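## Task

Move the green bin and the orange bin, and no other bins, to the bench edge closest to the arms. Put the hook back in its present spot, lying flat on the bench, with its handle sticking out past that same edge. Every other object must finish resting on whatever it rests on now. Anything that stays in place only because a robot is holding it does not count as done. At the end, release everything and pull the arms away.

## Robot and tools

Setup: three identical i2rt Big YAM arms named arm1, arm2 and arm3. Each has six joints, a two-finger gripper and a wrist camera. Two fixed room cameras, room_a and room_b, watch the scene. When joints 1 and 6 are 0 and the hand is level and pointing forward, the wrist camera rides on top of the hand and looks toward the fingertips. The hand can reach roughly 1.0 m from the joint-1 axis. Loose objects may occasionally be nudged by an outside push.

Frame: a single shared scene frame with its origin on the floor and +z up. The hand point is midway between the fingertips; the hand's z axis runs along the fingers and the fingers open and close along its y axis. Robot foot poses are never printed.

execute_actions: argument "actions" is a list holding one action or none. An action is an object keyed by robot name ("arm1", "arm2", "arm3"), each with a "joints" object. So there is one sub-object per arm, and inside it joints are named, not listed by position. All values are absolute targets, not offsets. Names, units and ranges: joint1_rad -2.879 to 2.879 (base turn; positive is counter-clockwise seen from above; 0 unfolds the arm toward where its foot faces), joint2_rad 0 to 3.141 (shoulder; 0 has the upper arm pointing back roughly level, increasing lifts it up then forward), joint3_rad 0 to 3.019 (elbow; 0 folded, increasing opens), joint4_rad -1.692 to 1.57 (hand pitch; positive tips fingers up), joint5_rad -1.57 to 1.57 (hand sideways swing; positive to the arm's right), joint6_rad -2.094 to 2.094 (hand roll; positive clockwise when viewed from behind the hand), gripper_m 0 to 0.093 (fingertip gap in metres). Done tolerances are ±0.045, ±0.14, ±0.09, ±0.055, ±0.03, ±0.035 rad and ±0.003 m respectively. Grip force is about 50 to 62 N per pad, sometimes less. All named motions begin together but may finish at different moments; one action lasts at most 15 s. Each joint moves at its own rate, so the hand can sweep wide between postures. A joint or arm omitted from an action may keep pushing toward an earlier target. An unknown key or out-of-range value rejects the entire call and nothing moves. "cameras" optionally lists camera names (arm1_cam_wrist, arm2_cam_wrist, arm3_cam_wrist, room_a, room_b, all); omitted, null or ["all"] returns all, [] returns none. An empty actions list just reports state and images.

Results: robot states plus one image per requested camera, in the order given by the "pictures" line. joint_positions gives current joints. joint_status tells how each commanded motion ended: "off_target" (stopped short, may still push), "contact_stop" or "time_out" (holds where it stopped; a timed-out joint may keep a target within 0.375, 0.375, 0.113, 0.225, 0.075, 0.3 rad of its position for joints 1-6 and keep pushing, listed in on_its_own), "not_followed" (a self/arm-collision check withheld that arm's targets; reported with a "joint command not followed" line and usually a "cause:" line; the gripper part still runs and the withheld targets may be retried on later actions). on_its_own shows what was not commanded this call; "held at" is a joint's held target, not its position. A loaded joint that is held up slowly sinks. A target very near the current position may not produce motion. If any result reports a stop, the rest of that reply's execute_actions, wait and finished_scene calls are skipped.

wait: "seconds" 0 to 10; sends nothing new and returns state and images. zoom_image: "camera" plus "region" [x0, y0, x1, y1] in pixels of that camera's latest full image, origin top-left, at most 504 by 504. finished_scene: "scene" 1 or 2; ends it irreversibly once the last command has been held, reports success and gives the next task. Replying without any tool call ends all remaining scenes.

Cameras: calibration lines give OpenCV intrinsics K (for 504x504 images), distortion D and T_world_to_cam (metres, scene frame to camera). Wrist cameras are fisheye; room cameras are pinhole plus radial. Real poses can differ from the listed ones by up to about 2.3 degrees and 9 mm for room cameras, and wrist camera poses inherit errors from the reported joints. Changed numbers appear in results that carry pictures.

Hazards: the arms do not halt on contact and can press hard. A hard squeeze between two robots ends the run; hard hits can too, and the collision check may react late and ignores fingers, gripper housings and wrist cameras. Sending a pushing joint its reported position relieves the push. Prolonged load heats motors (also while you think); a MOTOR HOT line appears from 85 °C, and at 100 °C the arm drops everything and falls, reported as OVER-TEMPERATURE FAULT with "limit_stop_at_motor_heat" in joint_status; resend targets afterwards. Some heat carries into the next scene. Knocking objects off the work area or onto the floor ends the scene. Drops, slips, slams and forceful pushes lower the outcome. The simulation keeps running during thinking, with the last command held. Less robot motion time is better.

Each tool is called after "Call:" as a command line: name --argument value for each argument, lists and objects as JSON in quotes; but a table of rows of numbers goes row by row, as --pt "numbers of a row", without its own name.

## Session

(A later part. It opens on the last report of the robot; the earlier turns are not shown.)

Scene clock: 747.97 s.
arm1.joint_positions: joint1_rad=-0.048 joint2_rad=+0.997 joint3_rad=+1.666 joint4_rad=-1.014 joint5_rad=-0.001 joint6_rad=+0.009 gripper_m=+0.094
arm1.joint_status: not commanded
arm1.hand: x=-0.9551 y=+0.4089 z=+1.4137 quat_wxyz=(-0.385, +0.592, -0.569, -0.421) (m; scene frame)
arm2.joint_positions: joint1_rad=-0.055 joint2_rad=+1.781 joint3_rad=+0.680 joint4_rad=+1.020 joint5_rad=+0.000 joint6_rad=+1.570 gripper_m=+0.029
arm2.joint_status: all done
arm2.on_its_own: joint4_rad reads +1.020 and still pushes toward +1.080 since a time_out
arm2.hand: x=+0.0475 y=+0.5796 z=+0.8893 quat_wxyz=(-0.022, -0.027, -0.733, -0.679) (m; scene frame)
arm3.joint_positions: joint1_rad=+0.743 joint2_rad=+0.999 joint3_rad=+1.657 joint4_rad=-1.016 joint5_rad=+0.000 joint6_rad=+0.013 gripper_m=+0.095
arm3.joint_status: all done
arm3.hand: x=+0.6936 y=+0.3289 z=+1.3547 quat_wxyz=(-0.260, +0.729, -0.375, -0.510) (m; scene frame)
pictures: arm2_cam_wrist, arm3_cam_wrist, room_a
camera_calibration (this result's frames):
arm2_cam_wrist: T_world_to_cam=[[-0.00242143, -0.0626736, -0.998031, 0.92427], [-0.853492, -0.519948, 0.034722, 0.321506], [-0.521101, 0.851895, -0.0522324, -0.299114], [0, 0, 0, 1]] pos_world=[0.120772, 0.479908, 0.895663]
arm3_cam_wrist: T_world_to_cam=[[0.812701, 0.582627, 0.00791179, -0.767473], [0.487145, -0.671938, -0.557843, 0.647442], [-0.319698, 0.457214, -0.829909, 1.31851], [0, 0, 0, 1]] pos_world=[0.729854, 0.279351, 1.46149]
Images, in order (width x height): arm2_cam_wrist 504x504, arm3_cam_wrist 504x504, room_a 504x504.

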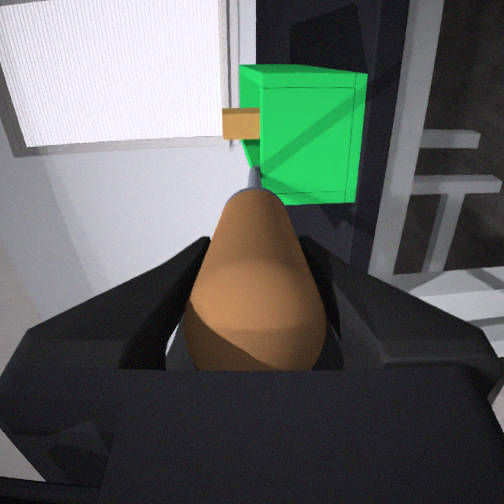

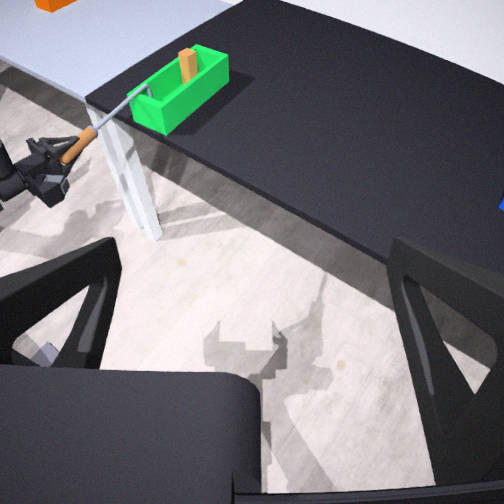

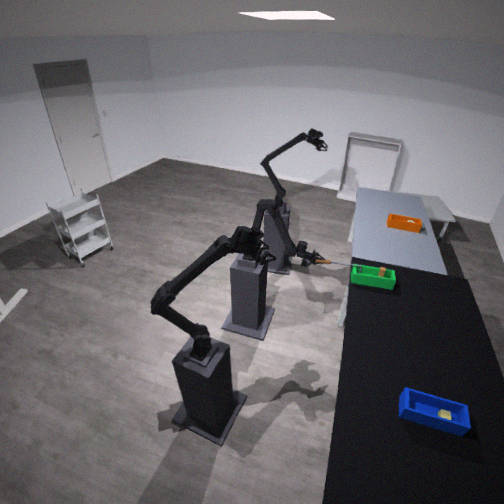

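Call:
execute_actions --actions '[{"arm2":{"joints":{"joint2_rad":1.73,"joint3_rad":0.65}}}]' --cameras '["arm3_cam_wrist","room_a"]'

Call:
zoom_image --camera "arm3_cam_wrist" --region '[40, 20, 260, 200]'

Call:
zoom_image --camera "room_a" --region '[310, 250, 430, 320]'

Scene clock: 787.57 s.
arm1.joint_positions: joint1_rad=-0.048 joint2_rad=+0.997 joint3_rad=+1.666 joint4_rad=-1.014 joint5_rad=-0.001 joint6_rad=+0.009 gripper_m=+0.094
arm1.joint_status: not commanded
arm1.hand: x=-0.9551 y=+0.4089 z=+1.4137 quat_wxyz=(-0.385, +0.592, -0.569, -0.421) (m; scene frame)
arm2.joint_positions: joint1_rad=-0.055 joint2_rad=+1.762 joint3_rad=+0.649 joint4_rad=+1.029 joint5_rad=+0.001 joint6_rad=+1.570 gripper_m=+0.029
arm2.joint_status: all done
arm2.hand: x=+0.0468 y=+0.5686 z=+0.8887 quat_wxyz=(-0.022, -0.027, -0.735, -0.677) (m; scene frame)
arm3.joint_positions: joint1_rad=+0.743 joint2_rad=+0.999 joint3_rad=+1.657 joint4_rad=-1.016 joint5_rad=+0.000 joint6_rad=+0.013 gripper_m=+0.095
arm3.joint_status: not commanded
arm3.hand: x=+0.6936 y=+0.3289 z=+1.3547 quat_wxyz=(-0.260, +0.729, -0.375, -0.510) (m; scene frame)
pictures: arm3_cam_wrist, room_a
camera_calibration (this result's frames):
arm3_cam_wrist: T_world_to_cam=[[0.812701, 0.582627, 0.00791179, -0.767473], [0.487145, -0.671938, -0.557843, 0.647442], [-0.319698, 0.457214, -0.829909, 1.31851], [0, 0, 0, 1]] pos_world=[0.729854, 0.279351, 1.46149]
Images, in order (width x height): arm3_cam_wrist 504x504, room_a 504x504.

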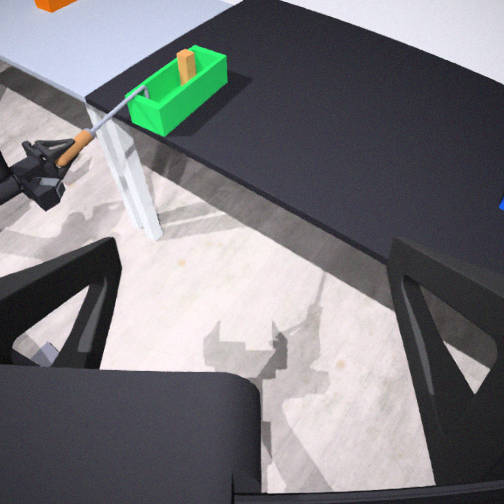

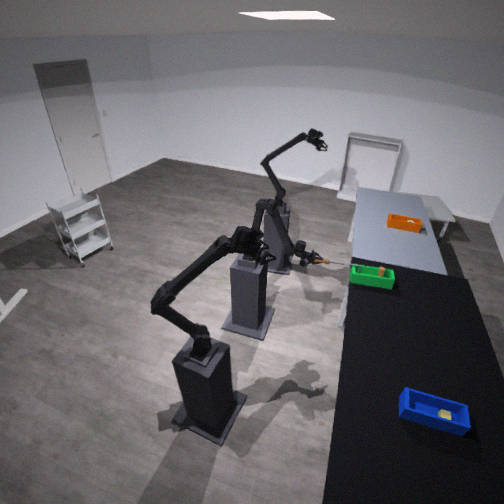

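Region (40, 20, 260, 200) of arm3_cam_wrist's 504x504 image, scaled by 2.291, with more detail than that image has; it fills the top 412 rows of this view, and the rest is white.

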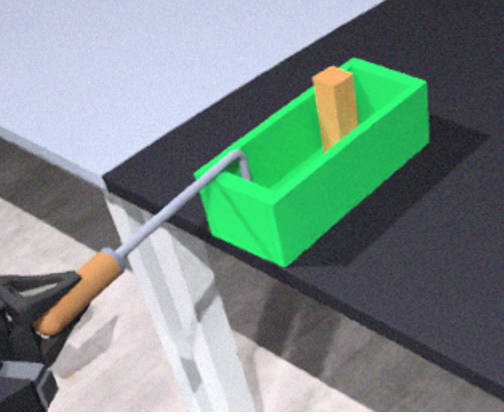

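Region (310, 250, 430, 320) of room_a's 504x504 image, scaled by 4.200, with more detail than that image has; it fills the top 294 rows of this view, and the rest is white.

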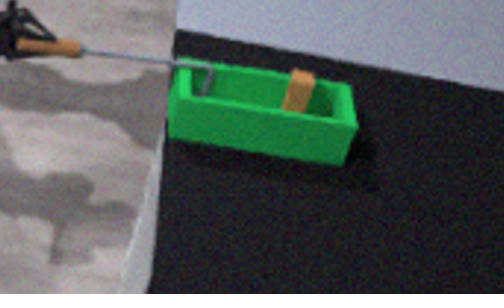

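Call:
execute_actions --actions '[{"arm2":{"joints":{"joint3_rad":1.05}}}]' --cameras '["arm3_cam_wrist","room_a"]'

Call:
execute_actions --actions '[{"arm2":{"joints":{"joint1_rad":0.686,"joint5_rad":0.675,"joint3_rad":1.93,"joint4_rad":0.68}}}]' --cameras '["arm1_cam_wrist","arm3_cam_wrist","room_a","room_b"]'

Scene clock: 908.77 s.
arm1.joint_positions: joint1_rad=-0.048 joint2_rad=+0.997 joint3_rad=+1.666 joint4_rad=-1.014 joint5_rad=-0.001 joint6_rad=+0.009 gripper_m=+0.094
arm1.joint_status: not commanded
arm1.hand: x=-0.9551 y=+0.4089 z=+1.4137 quat_wxyz=(-0.385, +0.592, -0.569, -0.421) (m; scene frame)
arm2.joint_positions: joint1_rad=-0.055 joint2_rad=+1.751 joint3_rad=+0.993 joint4_rad=+1.034 joint5_rad=+0.000 joint6_rad=+1.568 gripper_m=+0.029
arm2.joint_status: all done
arm2.hand: x=+0.0541 y=+0.6641 z=+1.0578 quat_wxyz=(-0.027, -0.022, -0.602, -0.798) (m; scene frame)
arm3.joint_positions: joint1_rad=+0.743 joint2_rad=+0.999 joint3_rad=+1.657 joint4_rad=-1.016 joint5_rad=+0.000 joint6_rad=+0.013 gripper_m=+0.095
arm3.joint_status: not commanded
arm3.hand: x=+0.6936 y=+0.3289 z=+1.3547 quat_wxyz=(-0.260, +0.729, -0.375, -0.510) (m; scene frame)
pictures: arm3_cam_wrist, room_a
camera_calibration (this result's frames):
arm3_cam_wrist: T_world_to_cam=[[0.812701, 0.582627, 0.00791179, -0.767473], [0.487145, -0.671938, -0.557843, 0.647442], [-0.319698, 0.457214, -0.829909, 1.31851], [0, 0, 0, 1]] pos_world=[0.729854, 0.279351, 1.46149]
Images, in order (width x height): arm3_cam_wrist 504x504, room_a 504x504.

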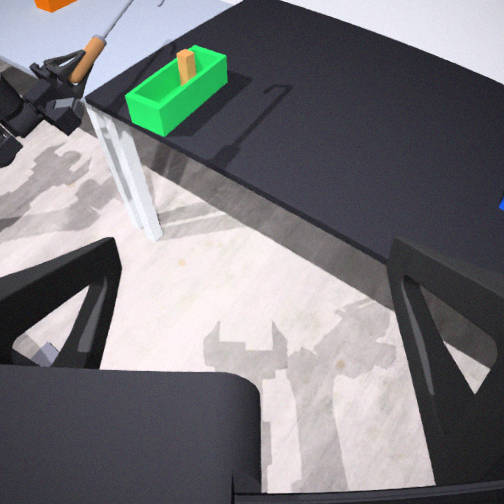

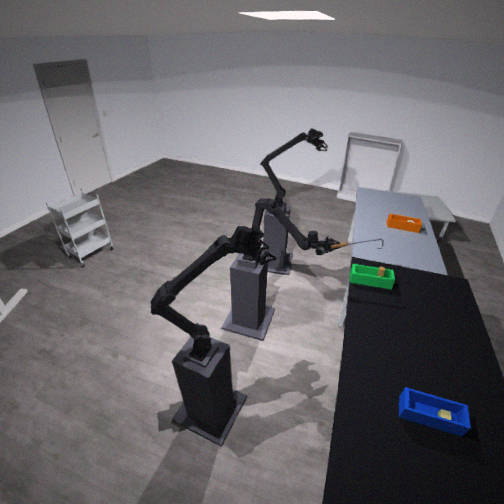

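Scene clock: 910.77 s.
arm1.joint_positions: joint1_rad=-0.048 joint2_rad=+0.997 joint3_rad=+1.666 joint4_rad=-1.014 joint5_rad=-0.001 joint6_rad=+0.009 gripper_m=+0.094
arm1.joint_status: not commanded
arm1.hand: x=-0.9551 y=+0.4089 z=+1.4137 quat_wxyz=(-0.385, +0.592, -0.569, -0.421) (m; scene frame)
arm2.joint_positions: joint1_rad=+0.685 joint2_rad=+1.754 joint3_rad=+1.854 joint4_rad=+0.666 joint5_rad=+0.685 joint6_rad=+1.567 gripper_m=+0.029
arm2.joint_status: all done
arm2.hand: x=-0.3327 y=+0.5998 z=+1.4368 quat_wxyz=(+0.161, -0.171, -0.449, -0.862) (m; scene frame)
arm3.joint_positions: joint1_rad=+0.743 joint2_rad=+0.999 joint3_rad=+1.657 joint4_rad=-1.016 joint5_rad=+0.000 joint6_rad=+0.013 gripper_m=+0.095
arm3.joint_status: not commanded
arm3.hand: x=+0.6936 y=+0.3289 z=+1.3547 quat_wxyz=(-0.260, +0.729, -0.375, -0.510) (m; scene frame)
pictures: arm1_cam_wrist, arm3_cam_wrist, room_a, room_b
camera_calibration (this result's frames):
arm1_cam_wrist: T_world_to_cam=[[0.998007, 0.0595176, -0.0209758, 0.959521], [0.038323, -0.835692, -0.54786, 1.16155], [-0.0501366, 0.545964, -0.836307, 1.03533], [0, 0, 0, 1]] pos_world=[-0.950215, 0.34834, 1.52234]
arm3_cam_wrist: T_world_to_cam=[[0.812701, 0.582627, 0.00791179, -0.767473], [0.487145, -0.671938, -0.557843, 0.647442], [-0.319698, 0.457214, -0.829909, 1.31851], [0, 0, 0, 1]] pos_world=[0.729854, 0.279351, 1.46149]
Images, in order (width x height): arm1_cam_wrist 504x504, arm3_cam_wrist 504x504, room_a 504x504, room_b 504x504.

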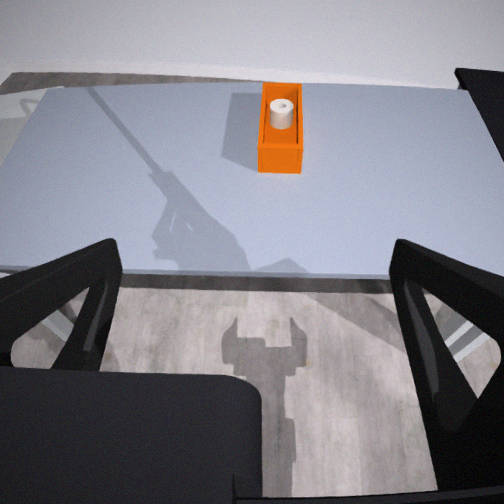

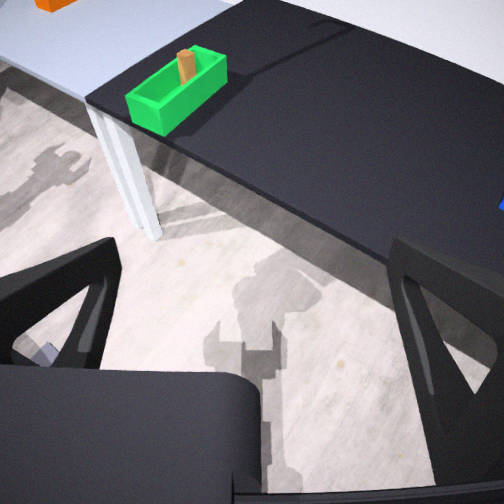

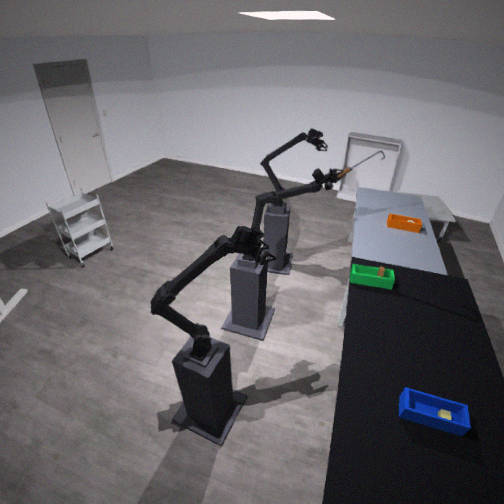

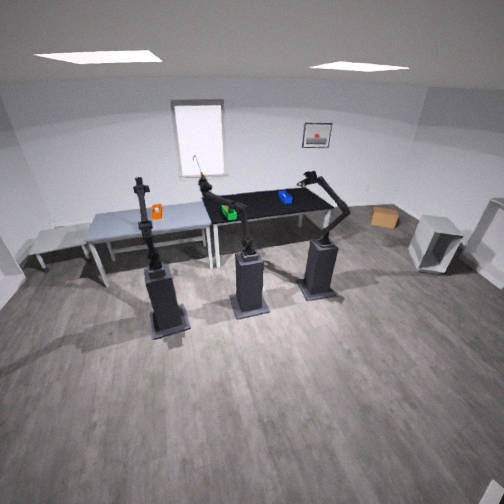

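Call:
execute_actions --actions '[{"arm2":{"joints":{"joint2_rad":2.4}}}]' --cameras '["arm1_cam_wrist","arm2_cam_wrist","room_a","room_b"]'

Scene clock: 928.97 s.
arm1.joint_positions: joint1_rad=-0.048 joint2_rad=+0.997 joint3_rad=+1.666 joint4_rad=-1.014 joint5_rad=-0.001 joint6_rad=+0.009 gripper_m=+0.094
arm1.joint_status: not commanded
arm1.hand: x=-0.9551 y=+0.4089 z=+1.4137 quat_wxyz=(-0.385, +0.592, -0.569, -0.421) (m; scene frame)
arm2.joint_positions: joint1_rad=+0.685 joint2_rad=+2.428 joint3_rad=+1.883 joint4_rad=+0.668 joint5_rad=+0.676 joint6_rad=+1.572 gripper_m=+0.029
arm2.joint_status: all done
arm2.hand: x=-0.4601 y=+0.7561 z=+0.9196 quat_wxyz=(+0.028, -0.030, -0.671, -0.741) (m; scene frame)
arm3.joint_positions: joint1_rad=+0.743 joint2_rad=+0.999 joint3_rad=+1.657 joint4_rad=-1.016 joint5_rad=+0.000 joint6_rad=+0.013 gripper_m=+0.095
arm3.joint_status: not commanded
arm3.hand: x=+0.6936 y=+0.3289 z=+1.3547 quat_wxyz=(-0.260, +0.729, -0.375, -0.510) (m; scene frame)
pictures: arm1_cam_wrist, arm2_cam_wrist, room_a, room_b
camera_calibration (this result's frames):
arm1_cam_wrist: T_world_to_cam=[[0.998007, 0.0595176, -0.0209758, 0.959521], [0.038323, -0.835692, -0.54786, 1.16155], [-0.0501366, 0.545964, -0.836307, 1.03533], [0, 0, 0, 1]] pos_world=[-0.950215, 0.34834, 1.52234]
arm2_cam_wrist: T_world_to_cam=[[-0.0757393, 0.113548, -0.990641, 0.790614], [-0.818427, -0.574602, -0.00328878, 0.0713259], [-0.569598, 0.810518, 0.136451, -0.8769], [0, 0, 0, 1]] pos_world=[-0.381224, 0.661954, 0.903103]
Images, in order (width x height): arm1_cam_wrist 504x504, arm2_cam_wrist 504x504, room_a 504x504, room_b 504x504.

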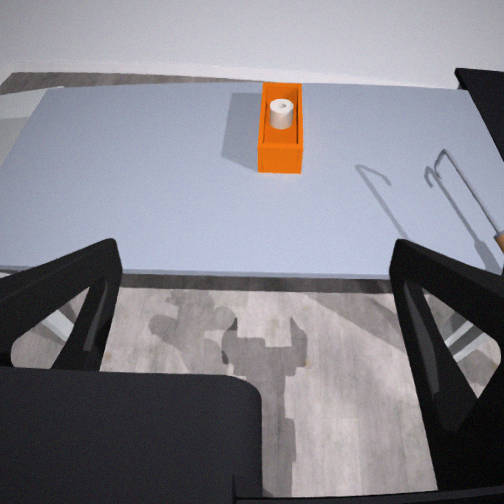

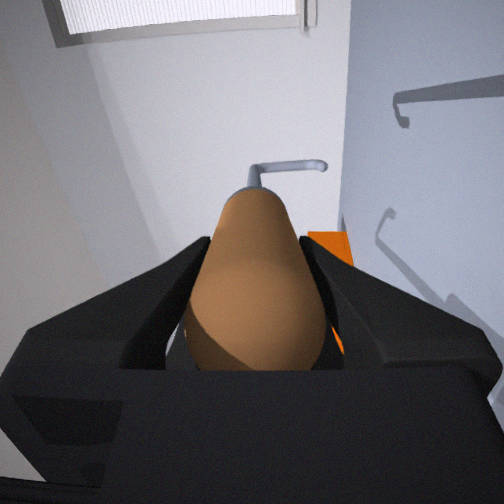

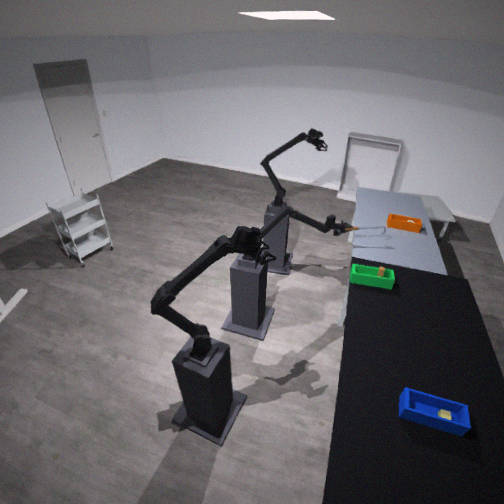

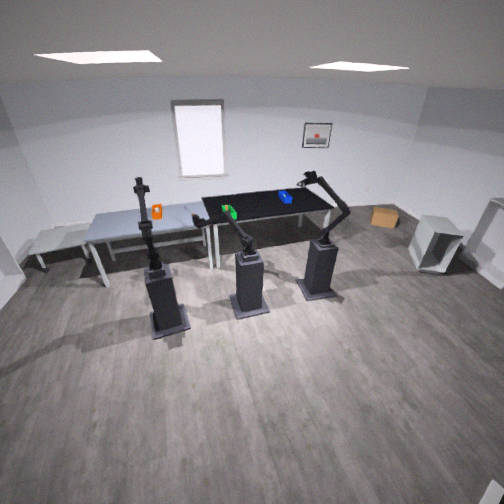

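Call:
execute_actions --actions '[{"arm2":{"joints":{"joint2_rad":2.45,"joint6_rad":0.0}}}]' --cameras '["arm1_cam_wrist","arm2_cam_wrist","room_a"]'

Scene clock: 939.00 s.
arm1.joint_positions: joint1_rad=-0.048 joint2_rad=+0.997 joint3_rad=+1.666 joint4_rad=-1.014 joint5_rad=-0.001 joint6_rad=+0.009 gripper_m=+0.094
arm1.joint_status: not commanded
arm1.hand: x=-0.9551 y=+0.4089 z=+1.4137 quat_wxyz=(-0.385, +0.592, -0.569, -0.421) (m; scene frame)
arm2.joint_positions: joint1_rad=+0.686 joint2_rad=+2.481 joint3_rad=+1.883 joint4_rad=+0.667 joint5_rad=+0.673 joint6_rad=+0.015 gripper_m=+0.029
arm2.joint_status: all done
arm2.hand: x=-0.4611 y=+0.7561 z=+0.8737 quat_wxyz=(-0.498, +0.470, -0.501, -0.529) (m; scene frame)
arm3.joint_positions: joint1_rad=+0.743 joint2_rad=+0.999 joint3_rad=+1.657 joint4_rad=-1.016 joint5_rad=+0.000 joint6_rad=+0.013 gripper_m=+0.095
arm3.joint_status: not commanded
arm3.hand: x=+0.6936 y=+0.3289 z=+1.3547 quat_wxyz=(-0.260, +0.729, -0.375, -0.510) (m; scene frame)
pictures: arm1_cam_wrist, arm2_cam_wrist, room_a
camera_calibration (this result's frames):
arm1_cam_wrist: T_world_to_cam=[[0.998007, 0.0595176, -0.0209758, 0.959521], [0.038323, -0.835692, -0.54786, 1.16155], [-0.0501366, 0.545964, -0.836307, 1.03533], [0, 0, 0, 1]] pos_world=[-0.950215, 0.34834, 1.52234]
arm2_cam_wrist: T_world_to_cam=[[0.99835, 0.0155224, -0.0552894, 0.497254], [-0.0385917, -0.531631, -0.846096, 1.13387], [-0.042527, 0.846834, -0.530155, -0.0731972], [0, 0, 0, 1]] pos_world=[-0.455788, 0.65707, 0.948053]
Images, in order (width x height): arm1_cam_wrist 504x504, arm2_cam_wrist 504x504, room_a 504x504.

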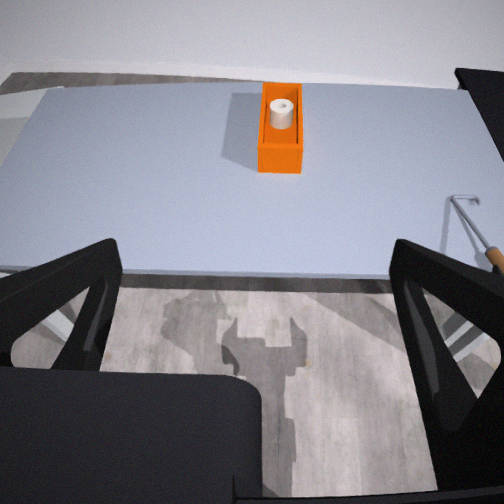

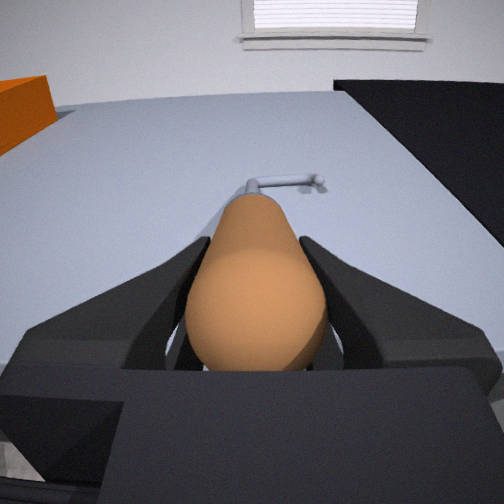

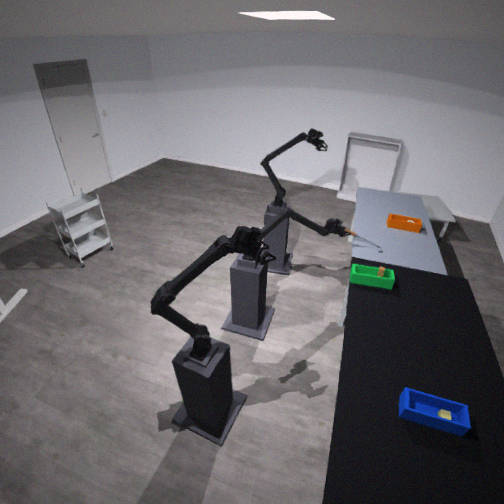

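Call:
execute_actions --actions '[{"arm2":{"joints":{"joint2_rad":2.54}}}]' --cameras '["arm1_cam_wrist","arm2_cam_wrist","room_a","room_b"]'

Call:
zoom_image --camera "room_a" --region '[310, 200, 430, 270]'

Scene clock: 952.90 s.
arm1.joint_positions: joint1_rad=-0.048 joint2_rad=+0.997 joint3_rad=+1.666 joint4_rad=-1.014 joint5_rad=-0.001 joint6_rad=+0.009 gripper_m=+0.094
arm1.joint_status: not commanded
arm1.hand: x=-0.9551 y=+0.4089 z=+1.4137 quat_wxyz=(-0.385, +0.592, -0.569, -0.421) (m; scene frame)
arm2.joint_positions: joint1_rad=+0.686 joint2_rad=+2.538 joint3_rad=+1.883 joint4_rad=+0.667 joint5_rad=+0.673 joint6_rad=+0.014 gripper_m=+0.029
arm2.joint_status: all done
arm2.hand: x=-0.4597 y=+0.7541 z=+0.8243 quat_wxyz=(-0.497, +0.490, -0.504, -0.509) (m; scene frame)
arm3.joint_positions: joint1_rad=+0.743 joint2_rad=+0.999 joint3_rad=+1.657 joint4_rad=-1.016 joint5_rad=+0.000 joint6_rad=+0.013 gripper_m=+0.095
arm3.joint_status: not commanded
arm3.hand: x=+0.6936 y=+0.3289 z=+1.3547 quat_wxyz=(-0.260, +0.729, -0.375, -0.510) (m; scene frame)
pictures: arm1_cam_wrist, arm2_cam_wrist, room_a, room_b
camera_calibration (this result's frames):
arm1_cam_wrist: T_world_to_cam=[[0.998007, 0.0595176, -0.0209758, 0.959521], [0.038323, -0.835692, -0.54786, 1.16155], [-0.0501366, 0.545964, -0.836307, 1.03533], [0, 0, 0, 1]] pos_world=[-0.950215, 0.34834, 1.52234]
arm2_cam_wrist: T_world_to_cam=[[0.999719, 0.0138954, -0.0191996, 0.465195], [-0.00788374, -0.568995, -0.822303, 1.11377], [-0.0223507, 0.822224, -0.568726, -0.0380445], [0, 0, 0, 1]] pos_world=[-0.457134, 0.658545, 0.903149]
Images, in order (width x height): arm1_cam_wrist 504x504, arm2_cam_wrist 504x504, room_a 504x504, room_b 504x504.

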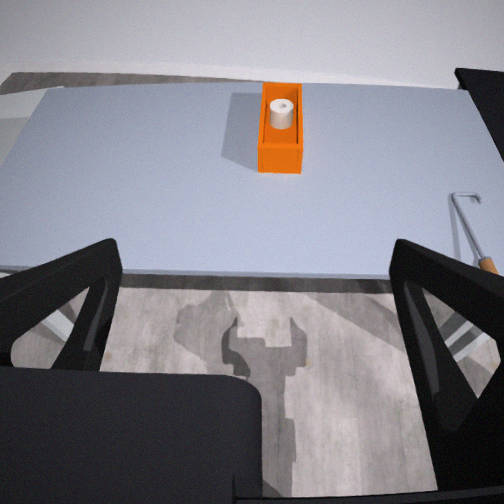

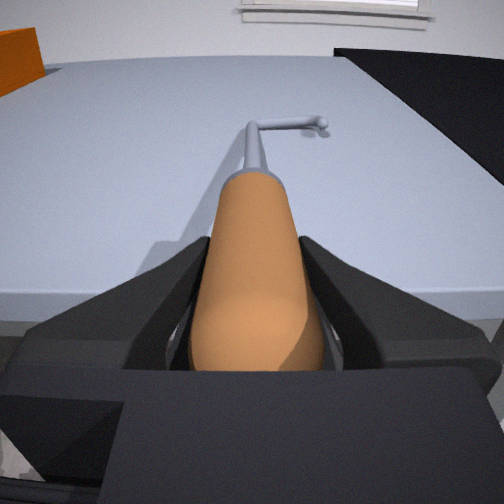

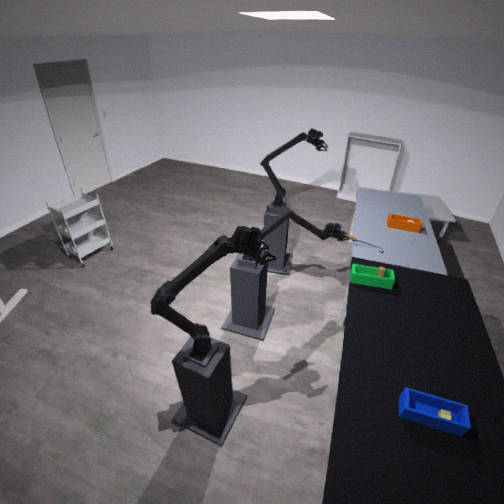

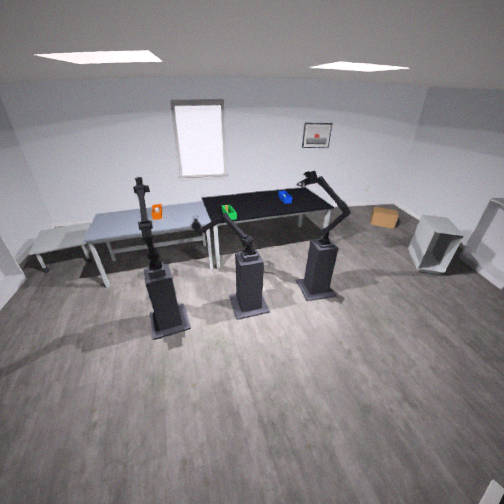

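Region (310, 200, 430, 270) of room_a's 504x504 image, scaled by 4.200, with more detail than that image has; it fills the top 294 rows of this view, and the rest is white.

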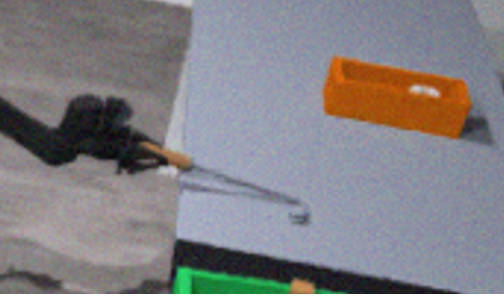

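Call:
execute_actions --actions '[{"arm2":{"joints":{"joint2_rad":2.58}}}]' --cameras '["arm1_cam_wrist","arm2_cam_wrist","room_a"]'

Call:
zoom_image --camera "room_a" --region '[310, 200, 430, 270]'

Scene clock: 966.40 s.
arm1.joint_positions: joint1_rad=-0.048 joint2_rad=+0.997 joint3_rad=+1.666 joint4_rad=-1.014 joint5_rad=-0.001 joint6_rad=+0.009 gripper_m=+0.094
arm1.joint_status: not commanded
arm1.hand: x=-0.9551 y=+0.4089 z=+1.4137 quat_wxyz=(-0.385, +0.592, -0.569, -0.421) (m; scene frame)
arm2.joint_positions: joint1_rad=+0.686 joint2_rad=+2.573 joint3_rad=+1.883 joint4_rad=+0.667 joint5_rad=+0.672 joint6_rad=+0.014 gripper_m=+0.029
arm2.joint_status: all done
arm2.hand: x=-0.4580 y=+0.7518 z=+0.7941 quat_wxyz=(-0.495, +0.503, -0.505, -0.497) (m; scene frame)
arm3.joint_positions: joint1_rad=+0.743 joint2_rad=+0.999 joint3_rad=+1.657 joint4_rad=-1.016 joint5_rad=+0.000 joint6_rad=+0.013 gripper_m=+0.095
arm3.joint_status: not commanded
arm3.hand: x=+0.6936 y=+0.3289 z=+1.3547 quat_wxyz=(-0.260, +0.729, -0.375, -0.510) (m; scene frame)
pictures: arm1_cam_wrist, arm2_cam_wrist, room_a
camera_calibration (this result's frames):
arm1_cam_wrist: T_world_to_cam=[[0.998007, 0.0595176, -0.0209758, 0.959521], [0.038323, -0.835692, -0.54786, 1.16155], [-0.0501366, 0.545964, -0.836307, 1.03533], [0, 0, 0, 1]] pos_world=[-0.950215, 0.34834, 1.52234]
arm2_cam_wrist: T_world_to_cam=[[0.999893, 0.0144749, 0.00226033, 0.445612], [0.0103836, -0.591359, -0.806342, 1.10014], [-0.0103351, 0.806279, -0.591446, -0.0177681], [0, 0, 0, 1]] pos_world=[-0.457171, 0.658456, 0.875576]
Images, in order (width x height): arm1_cam_wrist 504x504, arm2_cam_wrist 504x504, room_a 504x504.

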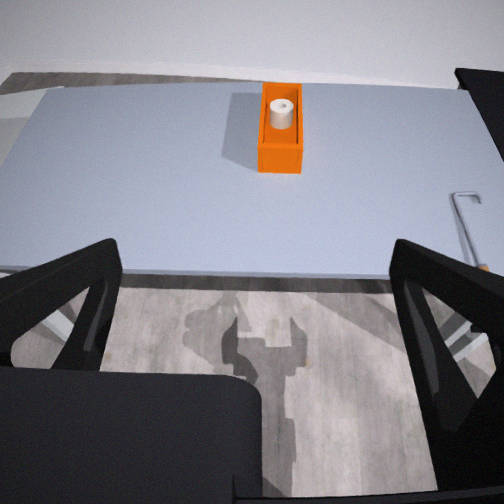

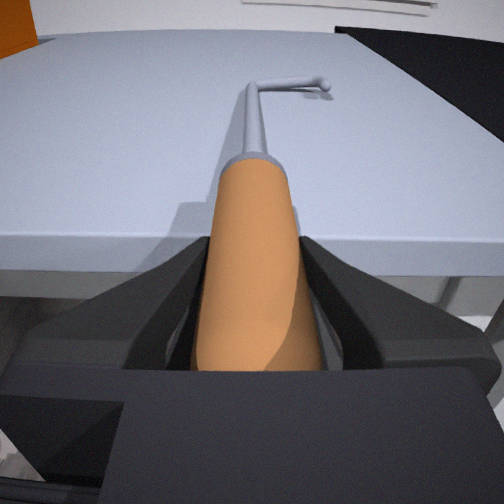

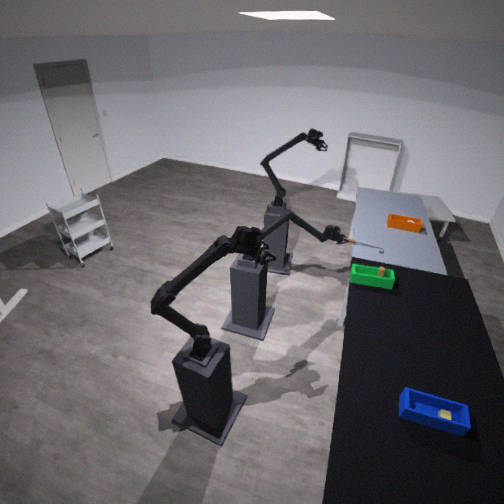

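Region (310, 200, 430, 270) of room_a's 504x504 image, scaled by 4.200, with more detail than that image has; it fills the top 294 rows of this view, and the rest is white.

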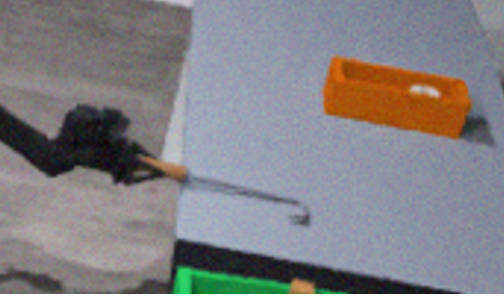

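Call:
execute_actions --actions '[{"arm2":{"joints":{"joint2_rad":2.595}}}]' --cameras '["arm2_cam_wrist"]'

Scene clock: 975.70 s.
arm1.joint_positions: joint1_rad=-0.048 joint2_rad=+0.997 joint3_rad=+1.666 joint4_rad=-1.014 joint5_rad=-0.001 joint6_rad=+0.009 gripper_m=+0.094
arm1.joint_status: not commanded
arm1.hand: x=-0.9551 y=+0.4089 z=+1.4137 quat_wxyz=(-0.385, +0.592, -0.569, -0.421) (m; scene frame)
arm2.joint_positions: joint1_rad=+0.686 joint2_rad=+2.577 joint3_rad=+1.883 joint4_rad=+0.667 joint5_rad=+0.672 joint6_rad=+0.014 gripper_m=+0.029
arm2.joint_status: all done
arm2.hand: x=-0.4578 y=+0.7515 z=+0.7908 quat_wxyz=(-0.495, +0.504, -0.505, -0.496) (m; scene frame)
arm3.joint_positions: joint1_rad=+0.743 joint2_rad=+0.999 joint3_rad=+1.657 joint4_rad=-1.016 joint5_rad=+0.000 joint6_rad=+0.013 gripper_m=+0.095
arm3.joint_status: not commanded
arm3.hand: x=+0.6936 y=+0.3289 z=+1.3547 quat_wxyz=(-0.260, +0.729, -0.375, -0.510) (m; scene frame)
pictures: arm2_cam_wrist
camera_calibration (this result's frames):
arm2_cam_wrist: T_world_to_cam=[[0.999884, 0.0144905, 0.00459217, 0.443532], [0.0122999, -0.593763, -0.804546, 1.09859], [-0.0089316, 0.804509, -0.593873, -0.0155712], [0, 0, 0, 1]] pos_world=[-0.457132, 0.658401, 0.87258]
Images, in order (width x height): arm2_cam_wrist 504x504.

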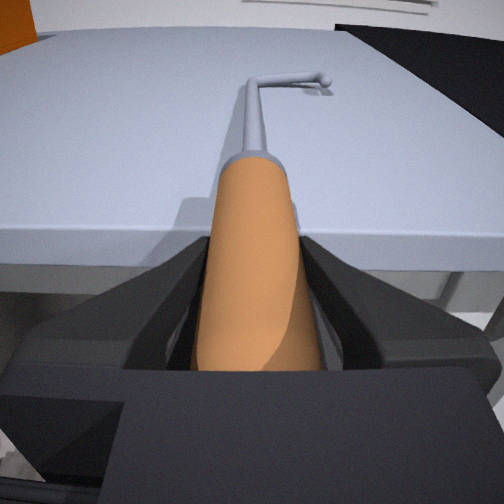

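Call:
execute_actions --actions '[{"arm2":{"joints":{"gripper_m":0.093}}}]' --cameras '["arm1_cam_wrist","arm2_cam_wrist","room_a"]'

Call:
zoom_image --camera "room_a" --region '[310, 200, 430, 270]'

Scene clock: 983.17 s.
arm1.joint_positions: joint1_rad=-0.048 joint2_rad=+0.997 joint3_rad=+1.666 joint4_rad=-1.014 joint5_rad=-0.001 joint6_rad=+0.009 gripper_m=+0.094
arm1.joint_status: not commanded
arm1.hand: x=-0.9551 y=+0.4089 z=+1.4137 quat_wxyz=(-0.385, +0.592, -0.569, -0.421) (m; scene frame)
arm2.joint_positions: joint1_rad=+0.686 joint2_rad=+2.577 joint3_rad=+1.883 joint4_rad=+0.667 joint5_rad=+0.673 joint6_rad=+0.013 gripper_m=+0.093
arm2.joint_status: all done
arm2.hand: x=-0.4577 y=+0.7515 z=+0.7908 quat_wxyz=(-0.496, +0.505, -0.505, -0.495) (m; scene frame)
arm3.joint_positions: joint1_rad=+0.743 joint2_rad=+0.999 joint3_rad=+1.657 joint4_rad=-1.016 joint5_rad=+0.000 joint6_rad=+0.013 gripper_m=+0.095
arm3.joint_status: not commanded
arm3.hand: x=+0.6936 y=+0.3289 z=+1.3547 quat_wxyz=(-0.260, +0.729, -0.375, -0.510) (m; scene frame)
pictures: arm1_cam_wrist, arm2_cam_wrist, room_a
camera_calibration (this result's frames):
arm1_cam_wrist: T_world_to_cam=[[0.998007, 0.0595176, -0.0209758, 0.959521], [0.038323, -0.835692, -0.54786, 1.16155], [-0.0501366, 0.545964, -0.836307, 1.03533], [0, 0, 0, 1]] pos_world=[-0.950215, 0.34834, 1.52234]
arm2_cam_wrist: T_world_to_cam=[[0.999881, 0.0141376, 0.0061248, 0.442518], [0.0133236, -0.593764, -0.804529, 1.09904], [-0.00773741, 0.804515, -0.593882, -0.0150203], [0, 0, 0, 1]] pos_world=[-0.457225, 0.6584, 0.872581]
Images, in order (width x height): arm1_cam_wrist 504x504, arm2_cam_wrist 504x504, room_a 504x504.

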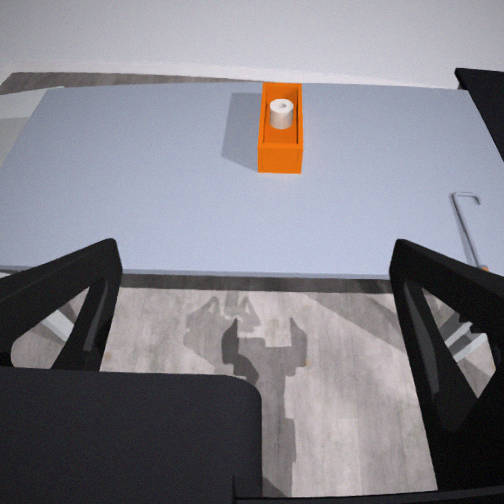

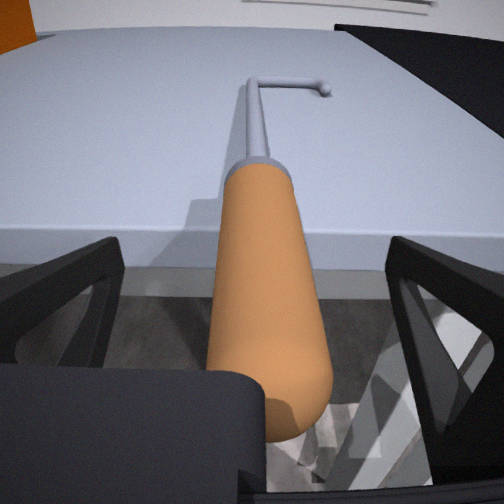

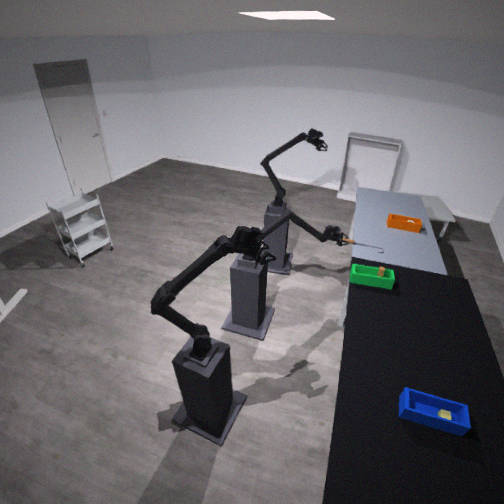

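Region (310, 200, 430, 270) of room_a's 504x504 image, scaled by 4.200, with more detail than that image has; it fills the top 294 rows of this view, and the rest is white.

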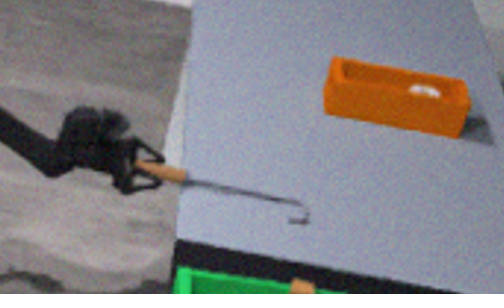

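Call:
execute_actions --actions '[{"arm2":{"joints":{"joint2_rad":1.8}},"arm1":{"joints":{"joint3_rad":1.95,"joint4_rad":0.72,"joint5_rad":-0.689}}}]' --cameras '["room_a"]'

Call:
execute_actions --actions '[{"arm2":{"joints":{"joint1_rad":-0.1,"joint5_rad":0.0}},"arm1":{"joints":{"joint1_rad":-0.801,"joint2_rad":2.0}}}]' --cameras '["arm1_cam_wrist","room_a","room_b"]'

Scene clock: 1017.97 s.
arm1.joint_positions: joint1_rad=-0.048 joint2_rad=+0.992 joint3_rad=+1.924 joint4_rad=+0.712 joint5_rad=-0.685 joint6_rad=+0.008 gripper_m=+0.094
arm1.joint_status: all done
arm1.hand: x=-1.0400 y=+0.0870 z=+1.7775 quat_wxyz=(-0.652, +0.206, +0.259, -0.682) (m; scene frame)
arm2.joint_positions: joint1_rad=+0.686 joint2_rad=+1.805 joint3_rad=+1.929 joint4_rad=+0.683 joint5_rad=+0.673 joint6_rad=+0.011 gripper_m=+0.093
arm2.joint_status: all done
arm2.hand: x=-0.3421 y=+0.6078 z=+1.4456 quat_wxyz=(-0.486, +0.179, -0.430, -0.740) (m; scene frame)
arm3.joint_positions: joint1_rad=+0.743 joint2_rad=+0.999 joint3_rad=+1.657 joint4_rad=-1.016 joint5_rad=+0.000 joint6_rad=+0.013 gripper_m=+0.095
arm3.joint_status: not commanded
arm3.hand: x=+0.6936 y=+0.3289 z=+1.3547 quat_wxyz=(-0.260, +0.729, -0.375, -0.510) (m; scene frame)
pictures: room_a
Images, in order (width x height): room_a 504x504.

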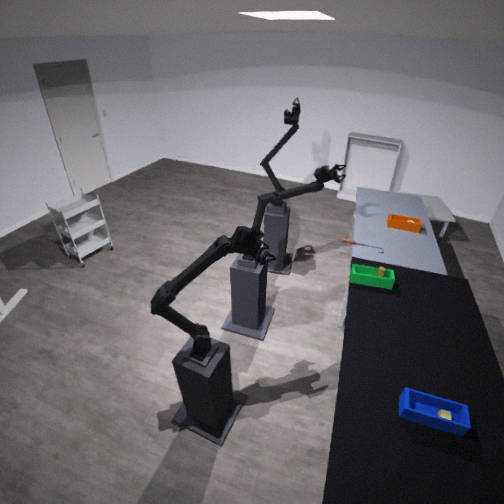

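Scene clock: 1019.73 s.
arm1.joint_positions: joint1_rad=-0.798 joint2_rad=+2.009 joint3_rad=+1.923 joint4_rad=+0.709 joint5_rad=-0.688 joint6_rad=+0.008 gripper_m=+0.094
arm1.joint_status: all done
arm1.hand: x=-0.5113 y=+0.6841 z=+1.2979 quat_wxyz=(-0.686, +0.454, -0.271, -0.500) (m; scene frame)
arm2.joint_positions: joint1_rad=-0.099 joint2_rad=+1.805 joint3_rad=+1.929 joint4_rad=+0.683 joint5_rad=+0.002 joint6_rad=+0.010 gripper_m=+0.093
arm2.joint_status: all done
arm2.hand: x=+0.0913 y=+0.7142 z=+1.4709 quat_wxyz=(-0.689, +0.244, -0.280, -0.623) (m; scene frame)
arm3.joint_positions: joint1_rad=+0.743 joint2_rad=+0.999 joint3_rad=+1.657 joint4_rad=-1.016 joint5_rad=+0.000 joint6_rad=+0.013 gripper_m=+0.095
arm3.joint_status: not commanded
arm3.hand: x=+0.6936 y=+0.3289 z=+1.3547 quat_wxyz=(-0.260, +0.729, -0.375, -0.510) (m; scene frame)
pictures: arm1_cam_wrist, room_a, room_b
camera_calibration (this result's frames):
arm1_cam_wrist: T_world_to_cam=[[0.930576, -0.0867732, 0.355666, 0.0745948], [0.33715, -0.175504, -0.924948, 1.50159], [0.142681, 0.980647, -0.134064, -0.299703], [0, 0, 0, 1]] pos_world=[-0.532914, 0.56391, 1.32218]
Images, in order (width x height): arm1_cam_wrist 504x504, room_a 504x504, room_b 504x504.

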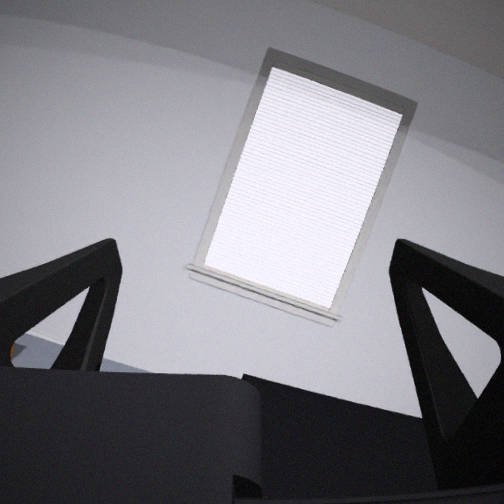

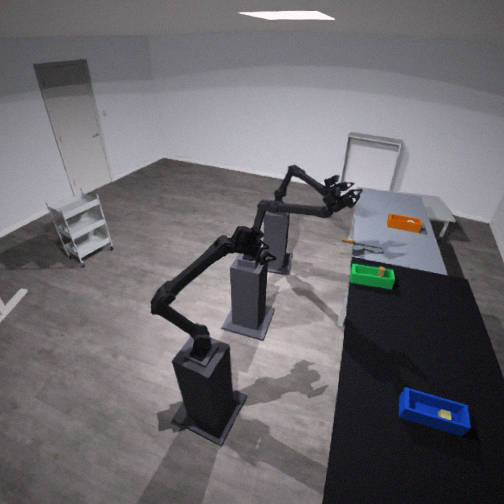

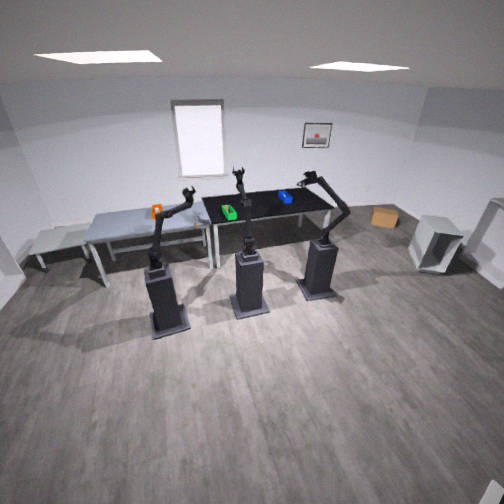

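Call:
execute_actions --actions '[{"arm1":{"joints":{"joint2_rad":2.47}}}]' --cameras '["arm1_cam_wrist","room_a"]'

Scene clock: 1033.40 s.
arm1.joint_positions: joint1_rad=-0.798 joint2_rad=+2.477 joint3_rad=+1.924 joint4_rad=+0.712 joint5_rad=-0.688 joint6_rad=+0.008 gripper_m=+0.094
arm1.joint_status: all done
arm1.hand: x=-0.4537 y=+0.7554 z=+0.9064 quat_wxyz=(-0.547, +0.490, -0.452, -0.506) (m; scene frame)
arm2.joint_positions: joint1_rad=-0.099 joint2_rad=+1.805 joint3_rad=+1.929 joint4_rad=+0.683 joint5_rad=+0.002 joint6_rad=+0.010 gripper_m=+0.093
arm2.joint_status: not commanded
arm2.hand: x=+0.0913 y=+0.7142 z=+1.4709 quat_wxyz=(-0.689, +0.244, -0.280, -0.623) (m; scene frame)
arm3.joint_positions: joint1_rad=+0.743 joint2_rad=+0.999 joint3_rad=+1.657 joint4_rad=-1.016 joint5_rad=+0.000 joint6_rad=+0.013 gripper_m=+0.095
arm3.joint_status: not commanded
arm3.hand: x=+0.6936 y=+0.3289 z=+1.3547 quat_wxyz=(-0.260, +0.729, -0.375, -0.510) (m; scene frame)
pictures: arm1_cam_wrist, room_a
camera_calibration (this result's frames):
arm1_cam_wrist: T_world_to_cam=[[0.996611, -0.00572706, 0.0820564, 0.383202], [0.068167, -0.500805, -0.862872, 1.20001], [0.046036, 0.865541, -0.498718, -0.0567466], [0, 0, 0, 1]] pos_world=[-0.461092, 0.652282, 0.97571]
Images, in order (width x height): arm1_cam_wrist 504x504, room_a 504x504.

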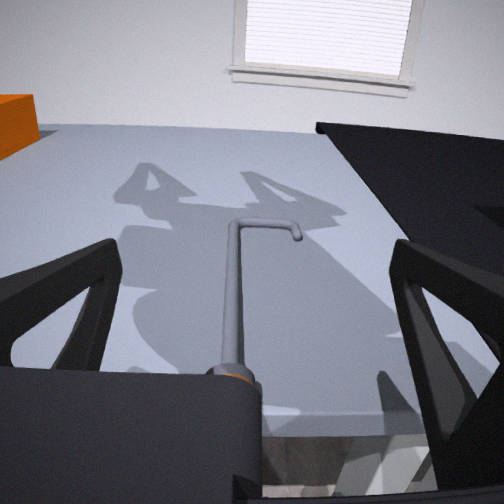

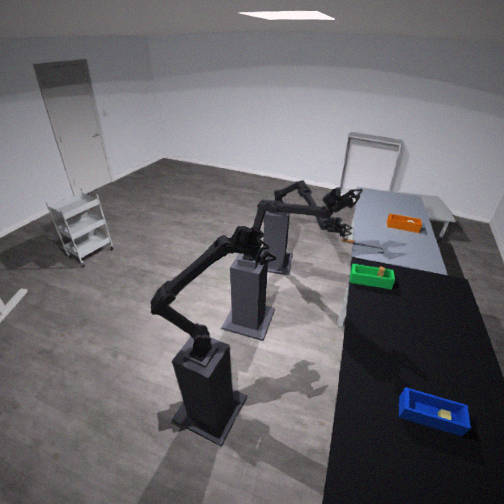

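Call:
execute_actions --actions '[{"arm1":{"joints":{"joint1_rad":-0.793,"joint2_rad":2.61}}}]' --cameras '["arm1_cam_wrist","room_a","room_b"]'

Call:
zoom_image --camera "room_a" --region '[310, 200, 430, 270]'

Scene clock: 1057.43 s.
arm1.joint_positions: joint1_rad=-0.798 joint2_rad=+2.611 joint3_rad=+1.924 joint4_rad=+0.713 joint5_rad=-0.688 joint6_rad=+0.008 gripper_m=+0.094
arm1.joint_status: all done
arm1.hand: x=-0.4593 y=+0.7492 z=+0.7903 quat_wxyz=(-0.502, +0.496, -0.500, -0.502) (m; scene frame)
arm2.joint_positions: joint1_rad=-0.099 joint2_rad=+1.805 joint3_rad=+1.929 joint4_rad=+0.683 joint5_rad=+0.002 joint6_rad=+0.010 gripper_m=+0.093
arm2.joint_status: not commanded
arm2.hand: x=+0.0913 y=+0.7142 z=+1.4709 quat_wxyz=(-0.689, +0.244, -0.280, -0.623) (m; scene frame)
arm3.joint_positions: joint1_rad=+0.743 joint2_rad=+0.999 joint3_rad=+1.657 joint4_rad=-1.016 joint5_rad=+0.000 joint6_rad=+0.013 gripper_m=+0.095
arm3.joint_status: not commanded
arm3.hand: x=+0.6936 y=+0.3289 z=+1.3547 quat_wxyz=(-0.260, +0.729, -0.375, -0.510) (m; scene frame)
pictures: arm1_cam_wrist, room_a, room_b
camera_calibration (this result's frames):
arm1_cam_wrist: T_world_to_cam=[[0.999997, -0.00124981, -0.00220672, 0.462994], [-0.00252036, -0.58646, -0.809974, 1.08708], [-0.000281844, 0.809977, -0.586462, -0.0193393], [0, 0, 0, 1]] pos_world=[-0.460258, 0.653775, 0.87019]
Images, in order (width x height): arm1_cam_wrist 504x504, room_a 504x504, room_b 504x504.

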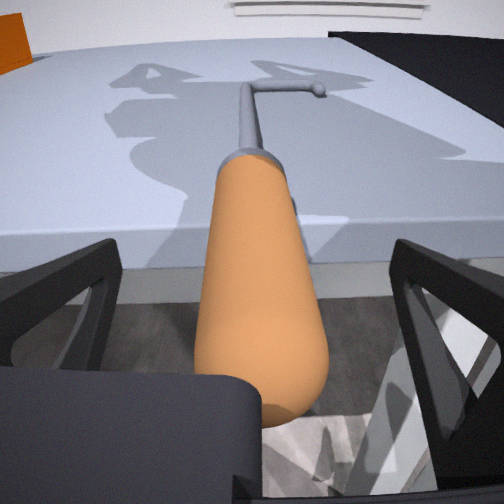

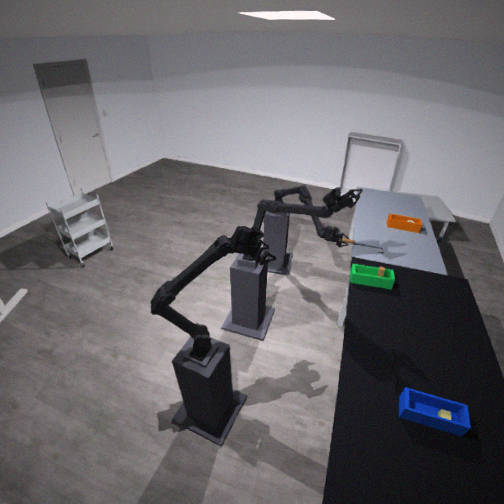

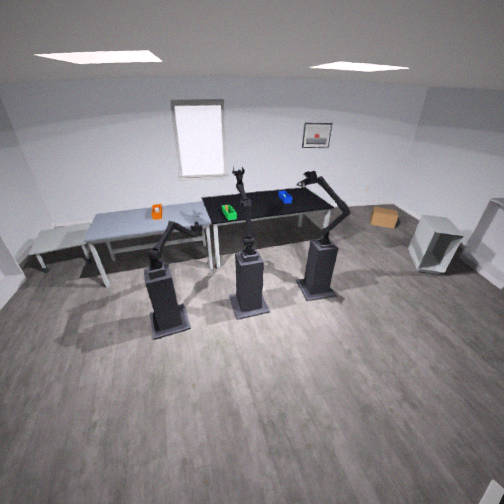

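Region (310, 200, 430, 270) of room_a's 504x504 image, scaled by 4.200, with more detail than that image has; it fills the top 294 rows of this view, and the rest is white.

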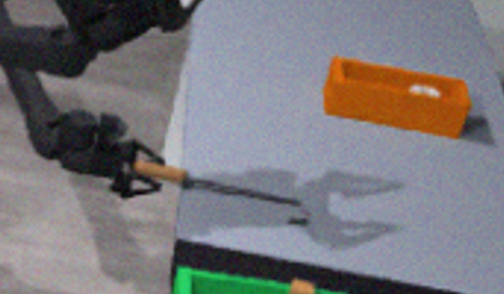

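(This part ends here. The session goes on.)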